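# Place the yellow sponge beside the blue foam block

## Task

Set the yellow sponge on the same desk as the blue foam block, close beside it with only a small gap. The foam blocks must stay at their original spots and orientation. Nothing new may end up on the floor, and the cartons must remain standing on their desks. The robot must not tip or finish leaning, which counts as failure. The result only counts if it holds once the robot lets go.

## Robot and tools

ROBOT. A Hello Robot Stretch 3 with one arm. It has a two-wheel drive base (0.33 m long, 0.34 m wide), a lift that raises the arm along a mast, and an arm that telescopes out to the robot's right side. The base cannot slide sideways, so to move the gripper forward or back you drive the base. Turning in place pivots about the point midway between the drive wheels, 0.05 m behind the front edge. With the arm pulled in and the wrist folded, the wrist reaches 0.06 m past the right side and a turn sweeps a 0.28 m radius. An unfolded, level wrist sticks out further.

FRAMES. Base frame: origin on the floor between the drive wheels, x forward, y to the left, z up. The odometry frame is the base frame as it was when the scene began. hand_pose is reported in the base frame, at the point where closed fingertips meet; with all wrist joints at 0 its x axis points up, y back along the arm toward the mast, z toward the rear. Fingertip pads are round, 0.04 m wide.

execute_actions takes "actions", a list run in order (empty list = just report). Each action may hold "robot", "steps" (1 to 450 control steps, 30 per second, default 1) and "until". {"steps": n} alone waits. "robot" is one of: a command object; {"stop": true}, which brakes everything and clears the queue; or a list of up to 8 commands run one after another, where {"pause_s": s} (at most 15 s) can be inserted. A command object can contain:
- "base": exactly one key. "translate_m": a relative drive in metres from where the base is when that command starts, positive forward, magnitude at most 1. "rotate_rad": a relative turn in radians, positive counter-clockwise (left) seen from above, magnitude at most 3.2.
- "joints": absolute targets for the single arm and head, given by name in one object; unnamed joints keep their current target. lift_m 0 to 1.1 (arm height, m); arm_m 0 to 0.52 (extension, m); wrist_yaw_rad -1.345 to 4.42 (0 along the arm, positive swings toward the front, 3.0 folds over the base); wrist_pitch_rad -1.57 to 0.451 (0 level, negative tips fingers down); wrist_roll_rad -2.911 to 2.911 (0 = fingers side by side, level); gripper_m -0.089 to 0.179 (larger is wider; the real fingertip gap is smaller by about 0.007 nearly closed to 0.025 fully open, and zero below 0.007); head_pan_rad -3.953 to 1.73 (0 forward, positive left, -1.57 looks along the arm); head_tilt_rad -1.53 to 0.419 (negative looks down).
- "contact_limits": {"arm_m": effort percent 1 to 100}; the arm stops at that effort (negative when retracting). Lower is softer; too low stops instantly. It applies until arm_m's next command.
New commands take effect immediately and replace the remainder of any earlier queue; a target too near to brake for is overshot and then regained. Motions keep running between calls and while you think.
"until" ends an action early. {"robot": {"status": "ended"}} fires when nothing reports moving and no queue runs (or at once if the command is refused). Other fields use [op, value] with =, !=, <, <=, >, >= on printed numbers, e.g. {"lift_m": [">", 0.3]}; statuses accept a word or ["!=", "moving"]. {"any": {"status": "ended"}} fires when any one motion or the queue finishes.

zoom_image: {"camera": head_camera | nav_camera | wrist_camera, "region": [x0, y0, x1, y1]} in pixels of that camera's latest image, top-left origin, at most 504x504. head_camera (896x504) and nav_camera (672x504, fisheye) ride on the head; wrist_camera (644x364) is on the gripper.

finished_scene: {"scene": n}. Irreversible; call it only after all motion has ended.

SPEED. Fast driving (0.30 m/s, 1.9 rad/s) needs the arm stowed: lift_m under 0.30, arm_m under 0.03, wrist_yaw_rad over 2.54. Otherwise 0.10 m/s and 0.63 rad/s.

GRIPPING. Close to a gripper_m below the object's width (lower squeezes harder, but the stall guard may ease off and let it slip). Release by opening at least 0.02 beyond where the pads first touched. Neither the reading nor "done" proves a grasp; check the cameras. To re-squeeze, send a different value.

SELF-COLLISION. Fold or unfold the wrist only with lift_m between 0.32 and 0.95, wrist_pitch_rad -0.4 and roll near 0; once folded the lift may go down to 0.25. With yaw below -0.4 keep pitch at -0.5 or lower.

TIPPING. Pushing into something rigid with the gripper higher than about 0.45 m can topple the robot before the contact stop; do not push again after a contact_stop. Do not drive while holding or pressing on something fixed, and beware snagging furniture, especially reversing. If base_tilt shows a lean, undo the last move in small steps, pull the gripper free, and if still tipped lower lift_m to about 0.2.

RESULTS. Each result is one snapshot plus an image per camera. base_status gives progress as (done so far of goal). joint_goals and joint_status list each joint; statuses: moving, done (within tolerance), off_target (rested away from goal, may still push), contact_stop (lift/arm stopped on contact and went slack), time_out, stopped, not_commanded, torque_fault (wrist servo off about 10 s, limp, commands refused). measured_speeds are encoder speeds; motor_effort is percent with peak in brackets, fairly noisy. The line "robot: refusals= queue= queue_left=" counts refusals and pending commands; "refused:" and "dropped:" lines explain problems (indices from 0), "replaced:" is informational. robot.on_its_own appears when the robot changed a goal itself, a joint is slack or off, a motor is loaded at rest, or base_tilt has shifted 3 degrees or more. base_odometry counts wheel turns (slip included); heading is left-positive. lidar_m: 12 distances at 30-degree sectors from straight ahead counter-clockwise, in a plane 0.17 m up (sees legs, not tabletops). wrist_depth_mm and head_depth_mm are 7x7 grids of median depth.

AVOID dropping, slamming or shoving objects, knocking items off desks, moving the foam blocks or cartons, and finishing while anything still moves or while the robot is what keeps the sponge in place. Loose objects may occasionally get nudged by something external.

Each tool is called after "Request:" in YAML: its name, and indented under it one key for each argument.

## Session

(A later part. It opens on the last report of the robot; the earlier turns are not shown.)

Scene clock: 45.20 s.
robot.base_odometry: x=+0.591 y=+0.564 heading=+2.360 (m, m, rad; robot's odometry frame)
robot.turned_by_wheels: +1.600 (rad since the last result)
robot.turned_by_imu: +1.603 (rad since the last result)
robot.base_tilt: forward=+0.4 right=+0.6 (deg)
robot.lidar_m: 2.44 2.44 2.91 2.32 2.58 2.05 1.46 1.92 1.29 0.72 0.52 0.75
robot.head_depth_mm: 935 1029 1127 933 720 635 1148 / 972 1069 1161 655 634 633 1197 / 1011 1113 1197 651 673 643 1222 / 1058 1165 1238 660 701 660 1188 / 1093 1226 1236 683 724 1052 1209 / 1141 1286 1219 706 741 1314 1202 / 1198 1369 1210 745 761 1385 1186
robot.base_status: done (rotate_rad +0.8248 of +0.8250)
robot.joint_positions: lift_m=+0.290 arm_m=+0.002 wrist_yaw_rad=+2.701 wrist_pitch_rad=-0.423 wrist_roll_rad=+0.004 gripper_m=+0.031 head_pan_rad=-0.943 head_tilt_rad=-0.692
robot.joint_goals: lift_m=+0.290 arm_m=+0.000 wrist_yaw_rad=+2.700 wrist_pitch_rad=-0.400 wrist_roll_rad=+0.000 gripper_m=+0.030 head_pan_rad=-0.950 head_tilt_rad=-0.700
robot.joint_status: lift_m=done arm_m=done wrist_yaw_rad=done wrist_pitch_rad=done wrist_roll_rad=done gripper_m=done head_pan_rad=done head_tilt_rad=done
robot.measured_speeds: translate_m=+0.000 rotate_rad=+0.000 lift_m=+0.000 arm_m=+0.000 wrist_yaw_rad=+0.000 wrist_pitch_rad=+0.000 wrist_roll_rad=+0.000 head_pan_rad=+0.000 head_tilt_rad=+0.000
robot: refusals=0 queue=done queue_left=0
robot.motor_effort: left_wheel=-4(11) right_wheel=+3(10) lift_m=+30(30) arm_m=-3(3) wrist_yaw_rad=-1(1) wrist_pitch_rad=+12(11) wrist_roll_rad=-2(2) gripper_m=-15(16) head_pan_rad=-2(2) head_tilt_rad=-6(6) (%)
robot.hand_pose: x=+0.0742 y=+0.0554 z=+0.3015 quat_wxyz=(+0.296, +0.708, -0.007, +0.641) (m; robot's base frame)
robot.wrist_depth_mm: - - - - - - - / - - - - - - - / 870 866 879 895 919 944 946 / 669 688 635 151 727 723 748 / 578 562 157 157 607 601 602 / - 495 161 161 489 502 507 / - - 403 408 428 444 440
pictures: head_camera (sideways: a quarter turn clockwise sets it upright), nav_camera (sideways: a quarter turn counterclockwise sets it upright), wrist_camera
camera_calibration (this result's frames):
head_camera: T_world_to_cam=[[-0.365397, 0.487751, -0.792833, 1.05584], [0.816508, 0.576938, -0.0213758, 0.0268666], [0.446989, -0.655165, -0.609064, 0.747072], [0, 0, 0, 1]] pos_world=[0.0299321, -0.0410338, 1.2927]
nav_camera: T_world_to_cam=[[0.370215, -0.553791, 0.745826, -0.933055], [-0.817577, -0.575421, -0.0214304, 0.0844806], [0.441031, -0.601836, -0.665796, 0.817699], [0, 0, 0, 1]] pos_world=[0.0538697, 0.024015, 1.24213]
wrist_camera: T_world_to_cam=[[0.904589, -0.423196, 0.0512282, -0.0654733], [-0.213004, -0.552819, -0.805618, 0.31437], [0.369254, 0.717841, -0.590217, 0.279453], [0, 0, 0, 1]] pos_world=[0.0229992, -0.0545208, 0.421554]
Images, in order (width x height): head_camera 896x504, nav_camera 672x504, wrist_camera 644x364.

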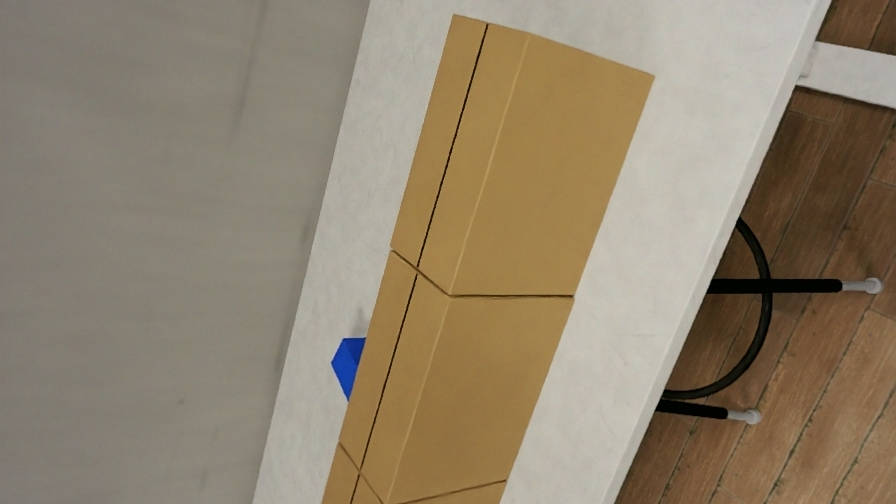

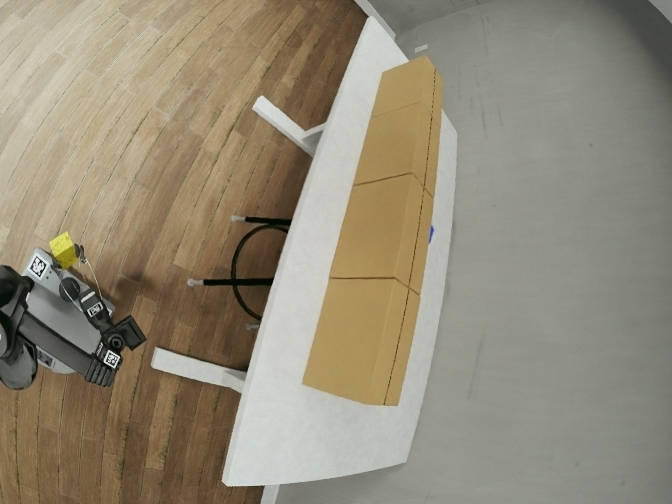

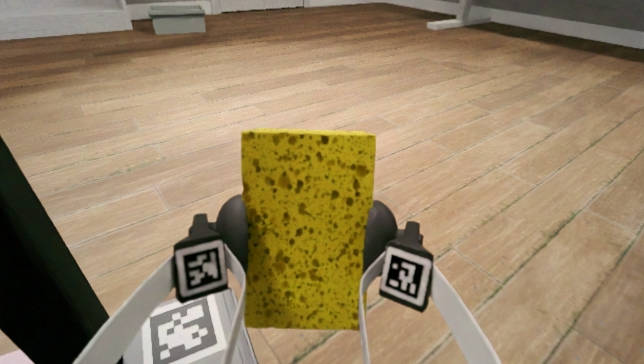

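Request:
execute_actions:
  actions:
    - {"robot":{"base":{"rotate_rad":-0.16},"joints":{"lift_m":1.0,"head_pan_rad":-1.4,"head_tilt_rad":-0.75}},"steps":300,"until":{"robot":{"base_status":["!=","moving"]}}}
    - {"robot":{"base":{"translate_m":0.51}},"steps":300,"until":{"robot":{"lift_m":[">",0.75]}}}
    - {"robot":{"joints":{"wrist_yaw_rad":1.7,"wrist_pitch_rad":-0.15}},"steps":300,"until":{"robot":{"lift_m":[">",0.88]}}}
    - {"robot":{"joints":{"arm_m":0.45}},"steps":300,"until":{"robot":{"base_status":["!=","moving"]}}}
    - {"robot":{"base":{"rotate_rad":0.34},"joints":{"wrist_yaw_rad":1.57}},"steps":300,"until":{"robot":{"status":"ended"}}}

Scene clock: 56.73 s.
robot.base_odometry: x=+0.291 y=+0.976 heading=+2.540 (m, m, rad; robot's odometry frame)
robot.turned_by_wheels: +0.180 (rad since the last result)
robot.turned_by_imu: +0.180 (rad since the last result)
robot.base_tilt: forward=+0.3 right=+0.7 (deg)
robot.lidar_m: 1.97 2.46 2.89 2.47 2.72 2.50 1.97 0.79 0.39 0.38 1.01 0.82
robot.head_depth_mm: 759 891 1001 897 501 488 530 / 781 938 1022 893 497 501 527 / 803 - 1016 882 493 516 527 / 817 930 1030 829 492 536 523 / 840 945 1040 875 488 551 521 / 850 585 1057 867 494 562 519 / 864 926 1063 863 497 565 526
robot.base_status: done (rotate_rad +0.3399 of +0.3400)
robot.joint_positions: lift_m=+1.000 arm_m=+0.450 wrist_yaw_rad=+1.570 wrist_pitch_rad=-0.175 wrist_roll_rad=+0.003 gripper_m=+0.031 head_pan_rad=-1.393 head_tilt_rad=-0.741
robot.joint_goals: lift_m=+1.000 arm_m=+0.450 wrist_yaw_rad=+1.570 wrist_pitch_rad=-0.150 wrist_roll_rad=+0.000 gripper_m=+0.030 head_pan_rad=-1.400 head_tilt_rad=-0.750
robot.joint_status: lift_m=done arm_m=done wrist_yaw_rad=done wrist_pitch_rad=done wrist_roll_rad=done gripper_m=done head_pan_rad=done head_tilt_rad=done
robot.measured_speeds: translate_m=+0.000 rotate_rad=+0.000 lift_m=+0.000 arm_m=+0.000 wrist_yaw_rad=+0.000 wrist_pitch_rad=+0.000 wrist_roll_rad=+0.000 head_pan_rad=+0.000 head_tilt_rad=+0.000
robot: refusals=0 queue=done queue_left=0
robot.motor_effort: left_wheel=-4(7) right_wheel=+3(8) lift_m=+30(30) arm_m=+3(3) wrist_yaw_rad=+0(1) wrist_pitch_rad=+13(14) wrist_roll_rad=-1(2) gripper_m=-15(16) head_pan_rad=-3(29) head_tilt_rad=-6(15) (%)
robot.hand_pose: x=+0.2268 y=-0.5950 z=+1.0702 quat_wxyz=(+0.542, +0.542, -0.455, +0.453) (m; robot's base frame)
robot.wrist_depth_mm: - - - - - 612 414 / - - - - - 607 417 / - - - - - 602 411 / - - - 151 - 604 411 / - - 156 156 886 593 411 / - 379 163 161 644 598 412 / 310 341 505 493 537 529 409
pictures: head_camera (sideways: a quarter turn clockwise sets it upright), nav_camera (sideways: a quarter turn counterclockwise sets it upright), wrist_camera
camera_calibration (this result's frames):
head_camera: T_world_to_cam=[[-0.123582, 0.635954, -0.761768, 1.01388], [0.986, 0.165292, -0.0219665, 0.0266003], [0.111945, -0.753818, -0.647478, 0.799085], [0, 0, 0, 1]] pos_world=[0.00961531, -0.0468101, 1.29031]
nav_camera: T_world_to_cam=[[0.0987665, -0.695159, 0.712038, -0.887365], [-0.986675, -0.161383, -0.0206958, 0.0845544], [0.129297, -0.700506, -0.701836, 0.866476], [0, 0, 0, 1]] pos_world=[0.0590365, 0.00375724, 1.24171]
wrist_camera: T_world_to_cam=[[-0.010191, -0.998631, 0.0513029, -0.653105], [-0.37561, -0.0437254, -0.925746, 1.07491], [0.926722, -0.0287041, -0.37465, 0.342396], [0, 0, 0, 1]] pos_world=[0.0797837, -0.595383, 1.15687]
Images, in order (width x height): head_camera 896x504, nav_camera 672x504, wrist_camera 644x364.

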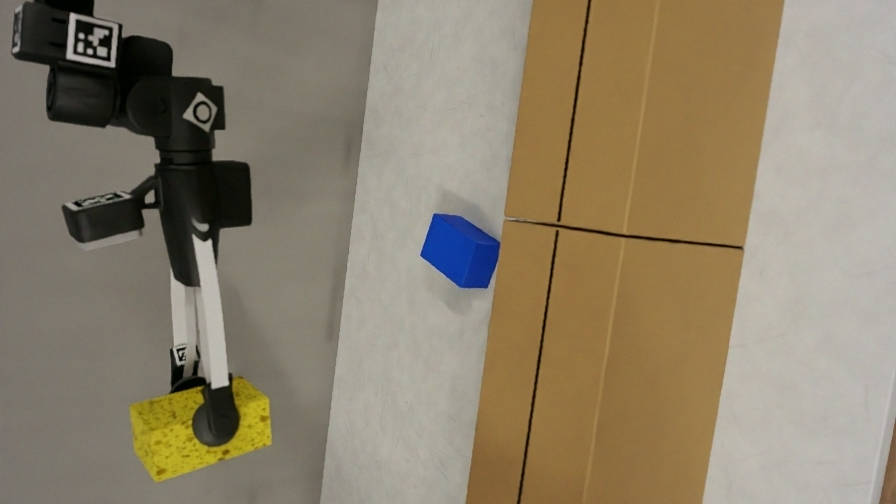

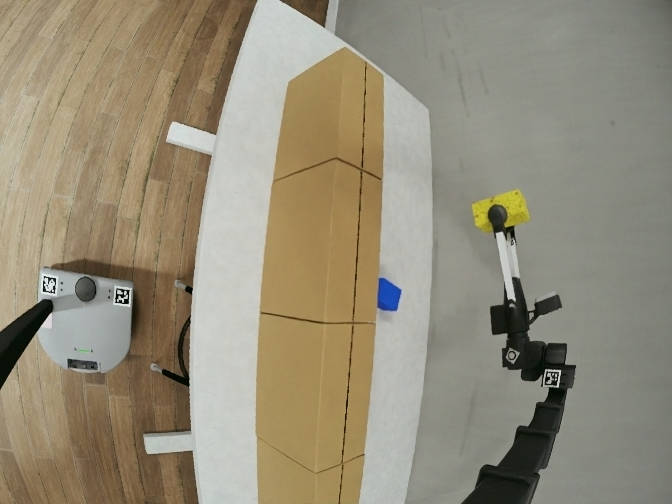

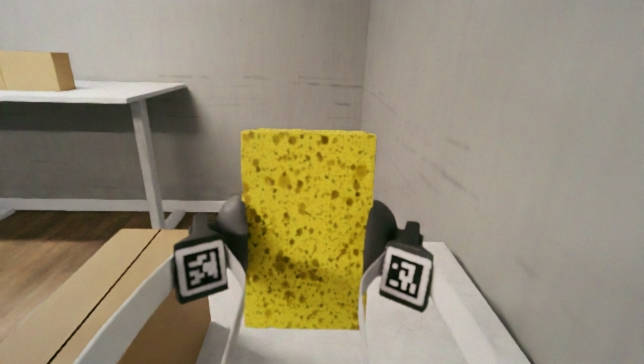

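Request:
execute_actions:
  actions:
    - {"robot":{"joints":{"wrist_pitch_rad":-1.57,"wrist_roll_rad":0.3,"arm_m":0.48,"lift_m":0.97}},"steps":300,"until":{"robot":{"status":"ended"}}}

Scene clock: 58.47 s.
robot.base_odometry: x=+0.291 y=+0.976 heading=+2.540 (m, m, rad; robot's odometry frame)
robot.turned_by_wheels: +0.000 (rad since the last result)
robot.turned_by_imu: +0.000 (rad since the last result)
robot.base_tilt: forward=+0.4 right=+0.8 (deg)
robot.lidar_m: 1.98 2.47 2.90 2.47 2.71 2.50 1.97 0.79 0.39 0.38 1.01 0.82
robot.head_depth_mm: 765 903 1007 900 499 488 531 / 788 - 1027 814 496 500 528 / 814 907 1026 832 494 515 528 / 824 930 1034 828 491 535 523 / 838 945 1040 876 488 548 521 / 849 960 1052 865 494 561 518 / 865 974 1061 860 496 565 526
robot.base_status: done (rotate_rad +0.3399 of +0.3400)
robot.joint_positions: lift_m=+0.970 arm_m=+0.480 wrist_yaw_rad=+1.570 wrist_pitch_rad=-1.563 wrist_roll_rad=+0.296 gripper_m=+0.031 head_pan_rad=-1.393 head_tilt_rad=-0.741
robot.joint_goals: lift_m=+0.970 arm_m=+0.480 wrist_yaw_rad=+1.570 wrist_pitch_rad=-1.570 wrist_roll_rad=+0.300 gripper_m=+0.030 head_pan_rad=-1.400 head_tilt_rad=-0.750
robot.joint_status: lift_m=done arm_m=done wrist_yaw_rad=done wrist_pitch_rad=done wrist_roll_rad=done gripper_m=done head_pan_rad=done head_tilt_rad=done
robot.measured_speeds: translate_m=+0.000 rotate_rad=+0.000 lift_m=+0.000 arm_m=+0.000 wrist_yaw_rad=+0.000 wrist_pitch_rad=+0.000 wrist_roll_rad=+0.000 head_pan_rad=+0.000 head_tilt_rad=+0.000
robot: refusals=0 queue=done queue_left=0
robot.motor_effort: left_wheel=-4(4) right_wheel=+3(3) lift_m=+25(29) arm_m=+3(2) wrist_yaw_rad=+0(0) wrist_pitch_rad=-4(13) wrist_roll_rad=+2(2) gripper_m=-15(16) head_pan_rad=-3(2) head_tilt_rad=-5(6) (%)
robot.hand_pose: x=-0.0436 y=-0.6249 z=+0.8524 quat_wxyz=(+0.699, +0.699, -0.107, -0.102) (m; robot's base frame)
robot.wrist_depth_mm: 264 262 264 224 266 265 267 / 270 271 271 273 274 272 274 / 267 279 278 186 280 283 285 / 250 290 286 151 291 290 292 / 237 296 158 156 298 301 299 / 225 283 163 162 308 310 311 / 212 307 317 317 321 319 321
pictures: head_camera (sideways: a quarter turn clockwise sets it upright), nav_camera (sideways: a quarter turn counterclockwise sets it upright), wrist_camera
camera_calibration (this result's frames):
head_camera: T_world_to_cam=[[-0.123582, 0.635954, -0.761768, 1.01388], [0.986, 0.165293, -0.0219665, 0.0266003], [0.111945, -0.753818, -0.647478, 0.799085], [0, 0, 0, 1]] pos_world=[0.00961532, -0.0468101, 1.29031]
nav_camera: T_world_to_cam=[[0.0987666, -0.695159, 0.712038, -0.887365], [-0.986675, -0.161383, -0.0206958, 0.0845544], [0.129297, -0.700506, -0.701836, 0.866476], [0, 0, 0, 1]] pos_world=[0.0590365, 0.00375724, 1.24171]
wrist_camera: T_world_to_cam=[[-0.243547, -0.969739, 0.017051, -0.637484], [-0.949259, 0.241937, 0.200933, -0.0364286], [-0.198977, 0.0327507, -0.979457, 1.01536], [0, 0, 0, 1]] pos_world=[0.0121963, -0.642633, 1.01269]
Images, in order (width x height): head_camera 896x504, nav_camera 672x504, wrist_camera 644x364.

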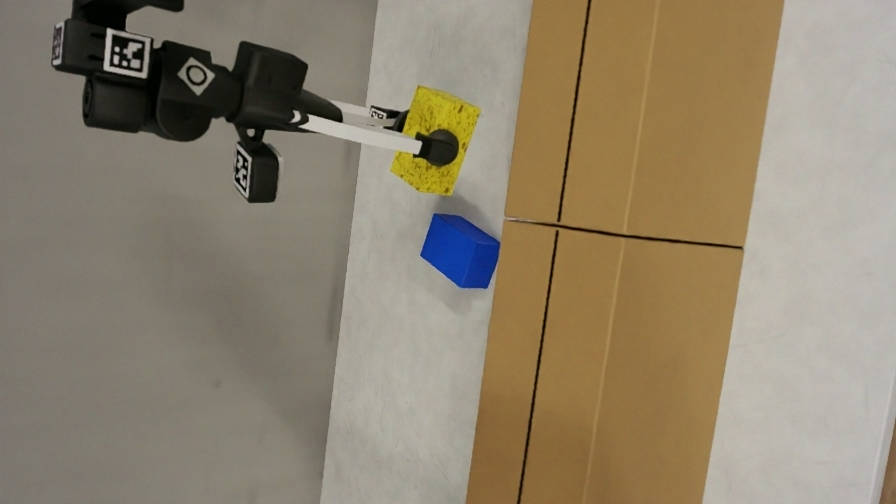

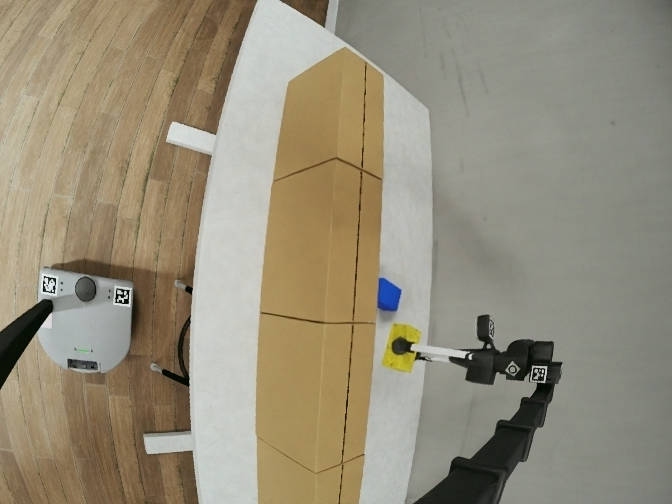

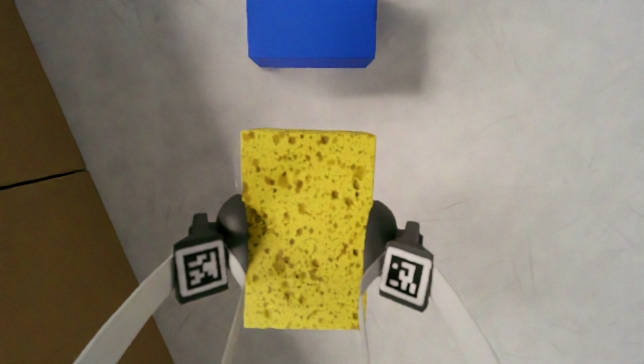

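Request:
execute_actions:
  actions:
    - {"robot":{"base":{"translate_m":0.027},"joints":{"arm_m":0.487,"wrist_roll_rad":0.28,"lift_m":0.885}},"steps":300,"until":{"robot":{"status":"ended"}}}

Scene clock: 60.90 s.
robot.base_odometry: x=+0.269 y=+0.991 heading=+2.540 (m, m, rad; robot's odometry frame)
robot.turned_by_wheels: +0.000 (rad since the last result)
robot.turned_by_imu: +0.000 (rad since the last result)
robot.base_tilt: forward=+0.3 right=+0.7 (deg)
robot.lidar_m: 1.95 2.43 2.89 2.47 2.80 2.52 2.00 0.81 0.41 0.37 0.85 0.80
robot.head_depth_mm: 790 853 1018 893 498 486 530 / 801 867 - 862 497 501 528 / 814 911 1019 899 494 515 526 / 823 924 1036 841 491 531 525 / 835 941 1040 873 488 548 522 / 849 957 1055 865 493 563 520 / 862 980 1064 860 497 565 526
robot.base_status: done (translate_m +0.0270 of +0.0270)
robot.joint_positions: lift_m=+0.885 arm_m=+0.487 wrist_yaw_rad=+1.570 wrist_pitch_rad=-1.564 wrist_roll_rad=+0.284 gripper_m=+0.031 head_pan_rad=-1.393 head_tilt_rad=-0.741
robot.joint_goals: lift_m=+0.885 arm_m=+0.487 wrist_yaw_rad=+1.570 wrist_pitch_rad=-1.570 wrist_roll_rad=+0.280 gripper_m=+0.030 head_pan_rad=-1.400 head_tilt_rad=-0.750
robot.joint_status: lift_m=done arm_m=done wrist_yaw_rad=done wrist_pitch_rad=done wrist_roll_rad=done gripper_m=done head_pan_rad=done head_tilt_rad=done
robot.measured_speeds: translate_m=+0.000 rotate_rad=+0.000 lift_m=+0.000 arm_m=+0.000 wrist_yaw_rad=+0.000 wrist_pitch_rad=+0.000 wrist_roll_rad=+0.000 head_pan_rad=+0.000 head_tilt_rad=+0.000
robot: refusals=0 queue=done queue_left=0
robot.motor_effort: left_wheel=-4(5) right_wheel=+3(9) lift_m=+25(25) arm_m=+3(4) wrist_yaw_rad=+0(0) wrist_pitch_rad=-4(5) wrist_roll_rad=-2(2) gripper_m=-15(16) head_pan_rad=-2(2) head_tilt_rad=-7(6) (%)
robot.hand_pose: x=-0.0438 y=-0.6319 z=+0.7674 quat_wxyz=(+0.700, +0.700, -0.103, -0.098) (m; robot's base frame)
robot.wrist_depth_mm: 186 185 146 146 186 188 188 / 190 191 162 150 193 194 195 / 196 197 197 186 198 199 200 / 203 202 200 151 204 206 206 / 209 207 157 156 209 212 213 / 215 216 163 161 219 218 220 / 220 224 225 225 226 226 227
pictures: head_camera (sideways: a quarter turn clockwise sets it upright), nav_camera (sideways: a quarter turn counterclockwise sets it upright), wrist_camera
camera_calibration (this result's frames):
head_camera: T_world_to_cam=[[-0.123582, 0.635954, -0.761768, 1.01388], [0.986, 0.165293, -0.0219665, 0.0266003], [0.111945, -0.753818, -0.647478, 0.799085], [0, 0, 0, 1]] pos_world=[0.00961532, -0.0468101, 1.29031]
nav_camera: T_world_to_cam=[[0.0987666, -0.69516, 0.712038, -0.887365], [-0.986675, -0.161383, -0.0206958, 0.0845544], [0.129297, -0.700506, -0.701836, 0.866476], [0, 0, 0, 1]] pos_world=[0.0590365, 0.00375725, 1.24171]
wrist_camera: T_world_to_cam=[[-0.231861, -0.972594, 0.0173702, -0.644423], [-0.95189, 0.230531, 0.201892, -0.0259658], [-0.200364, 0.0302763, -0.979254, 0.930529], [0, 0, 0, 1]] pos_world=[0.0123112, -0.648949, 0.92766]
Images, in order (width x height): head_camera 896x504, nav_camera 672x504, wrist_camera 644x364.

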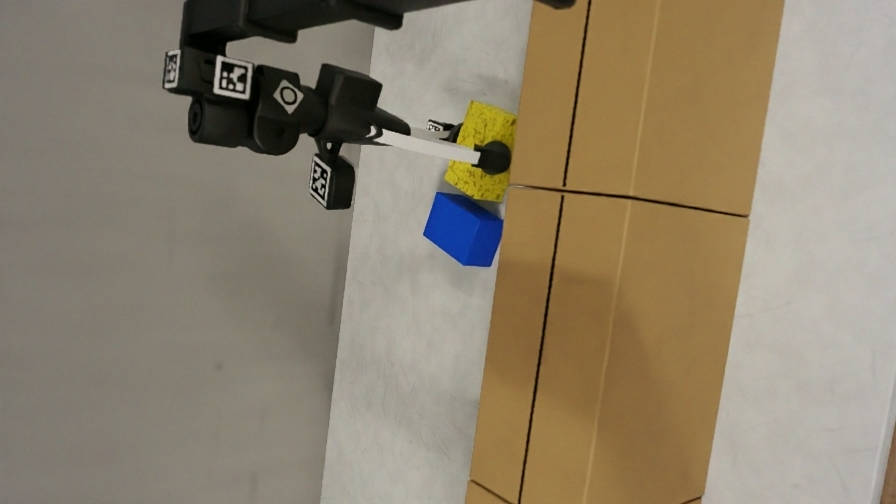

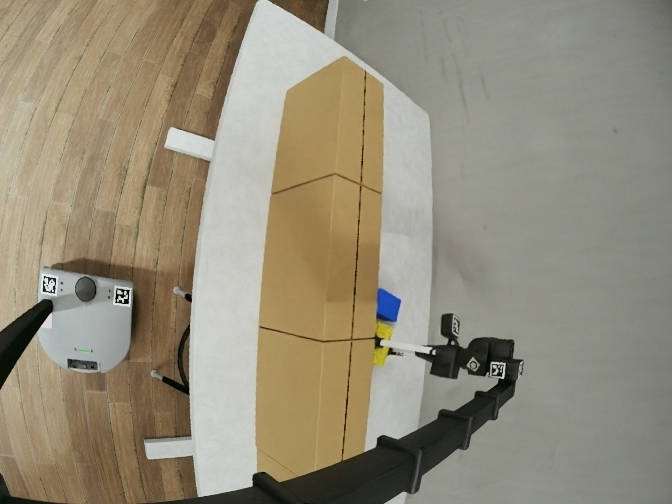

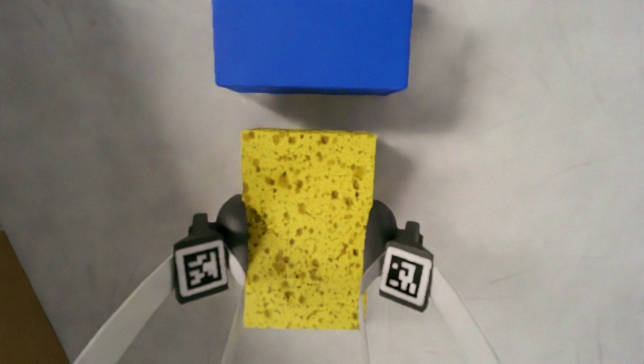

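Gap is about 2 cm; I'll close it by 7 mm, set the sponge down and release.

Request:
execute_actions:
  actions:
    - {"robot":[{"base":{"translate_m":0.007},"joints":{"lift_m":0.879}},{"joints":{"gripper_m":0.11}},{"joints":{"lift_m":0.94}}],"steps":300,"until":{"robot":{"status":"ended"}}}

Scene clock: 65.43 s.
robot.base_odometry: x=+0.263 y=+0.995 heading=+2.540 (m, m, rad; robot's odometry frame)
robot.turned_by_wheels: +0.000 (rad since the last result)
robot.turned_by_imu: +0.000 (rad since the last result)
robot.base_tilt: forward=+0.4 right=+0.7 (deg)
robot.lidar_m: 1.94 2.43 2.90 2.48 2.82 2.54 2.01 0.81 0.41 0.37 0.84 0.79
robot.head_depth_mm: 784 913 1007 896 500 487 530 / 798 - - 891 497 501 528 / 813 914 1040 887 494 517 527 / 823 929 1036 851 491 531 524 / 836 940 1040 870 489 548 522 / 853 961 1059 866 494 562 520 / 862 975 1058 859 496 564 525
robot.base_status: done (translate_m +0.0070 of +0.0070)
robot.joint_positions: lift_m=+0.940 arm_m=+0.487 wrist_yaw_rad=+1.570 wrist_pitch_rad=-1.564 wrist_roll_rad=+0.284 gripper_m=+0.110 head_pan_rad=-1.393 head_tilt_rad=-0.741
robot.joint_goals: lift_m=+0.940 arm_m=+0.487 wrist_yaw_rad=+1.570 wrist_pitch_rad=-1.570 wrist_roll_rad=+0.280 gripper_m=+0.110 head_pan_rad=-1.400 head_tilt_rad=-0.750
robot.joint_status: lift_m=done arm_m=done wrist_yaw_rad=done wrist_pitch_rad=done wrist_roll_rad=done gripper_m=done head_pan_rad=done head_tilt_rad=done
robot.measured_speeds: translate_m=+0.000 rotate_rad=+0.000 lift_m=+0.000 arm_m=+0.000 wrist_yaw_rad=+0.000 wrist_pitch_rad=+0.000 wrist_roll_rad=+0.000 head_pan_rad=+0.000 head_tilt_rad=+0.000
robot: refusals=0 queue=done queue_left=0
robot.motor_effort: left_wheel=-3(5) right_wheel=+3(8) lift_m=+31(35) arm_m=+3(3) wrist_yaw_rad=+0(0) wrist_pitch_rad=-4(4) wrist_roll_rad=-2(2) gripper_m=+0(89) head_pan_rad=-2(2) head_tilt_rad=-7(5) (%)
robot.hand_pose: x=-0.0438 y=-0.6319 z=+0.8222 quat_wxyz=(+0.700, +0.700, -0.103, -0.098) (m; robot's base frame)
robot.wrist_depth_mm: 235 237 235 196 236 238 239 / 243 241 241 202 244 246 245 / 248 250 251 210 252 252 252 / 253 257 258 214 259 263 262 / 247 263 266 222 267 268 270 / 230 277 276 277 278 278 276 / 218 280 284 285 286 287 288
pictures: head_camera (sideways: a quarter turn clockwise sets it upright), nav_camera (sideways: a quarter turn counterclockwise sets it upright), wrist_camera
camera_calibration (this result's frames):
head_camera: T_world_to_cam=[[-0.123582, 0.635954, -0.761768, 1.01388], [0.986, 0.165292, -0.0219665, 0.0266003], [0.111945, -0.753818, -0.647478, 0.799085], [0, 0, 0, 1]] pos_world=[0.00961531, -0.0468101, 1.29031]
nav_camera: T_world_to_cam=[[0.0987665, -0.695159, 0.712038, -0.887365], [-0.986675, -0.161383, -0.0206958, 0.0845544], [0.129297, -0.700506, -0.701836, 0.866476], [0, 0, 0, 1]] pos_world=[0.0590365, 0.00375724, 1.24171]
wrist_camera: T_world_to_cam=[[-0.231853, -0.972595, 0.0173862, -0.645392], [-0.951878, 0.230525, 0.201958, -0.0370928], [-0.200432, 0.0302752, -0.97924, 0.984121], [0, 0, 0, 1]] pos_world=[0.0123046, -0.648949, 0.982403]
Images, in order (width x height): head_camera 896x504, nav_camera 672x504, wrist_camera 644x364.

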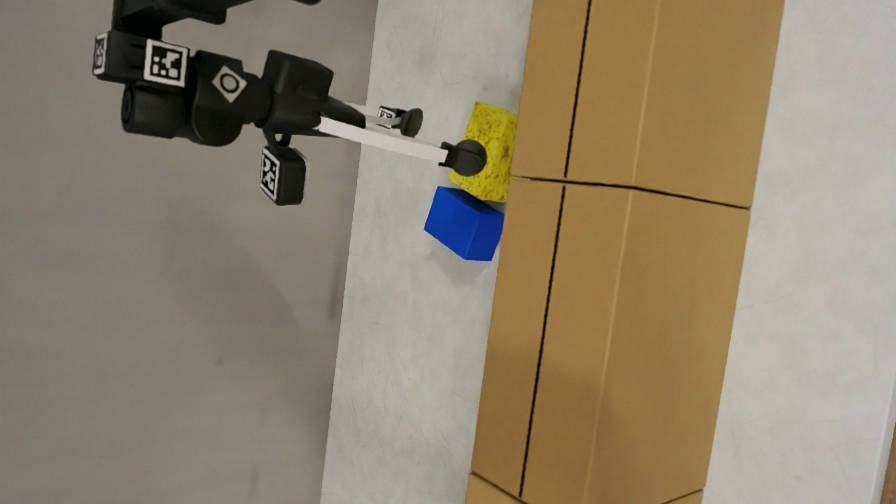

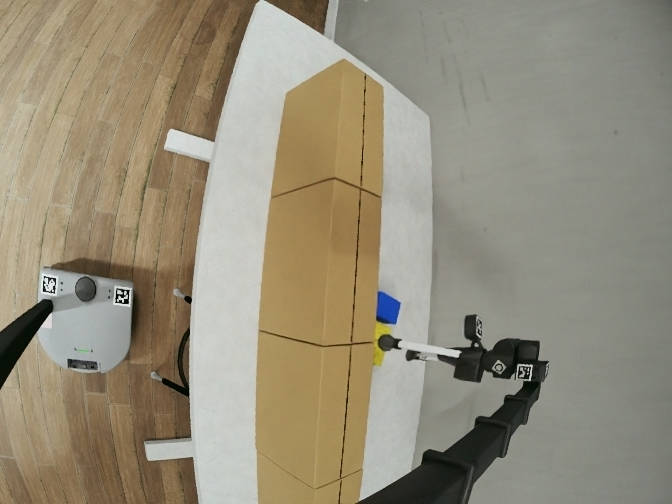

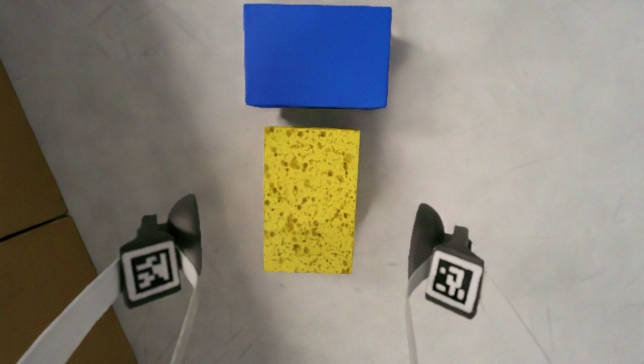

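Request:
finished_scene:
  scene: 2

The scene is finished: the task was done.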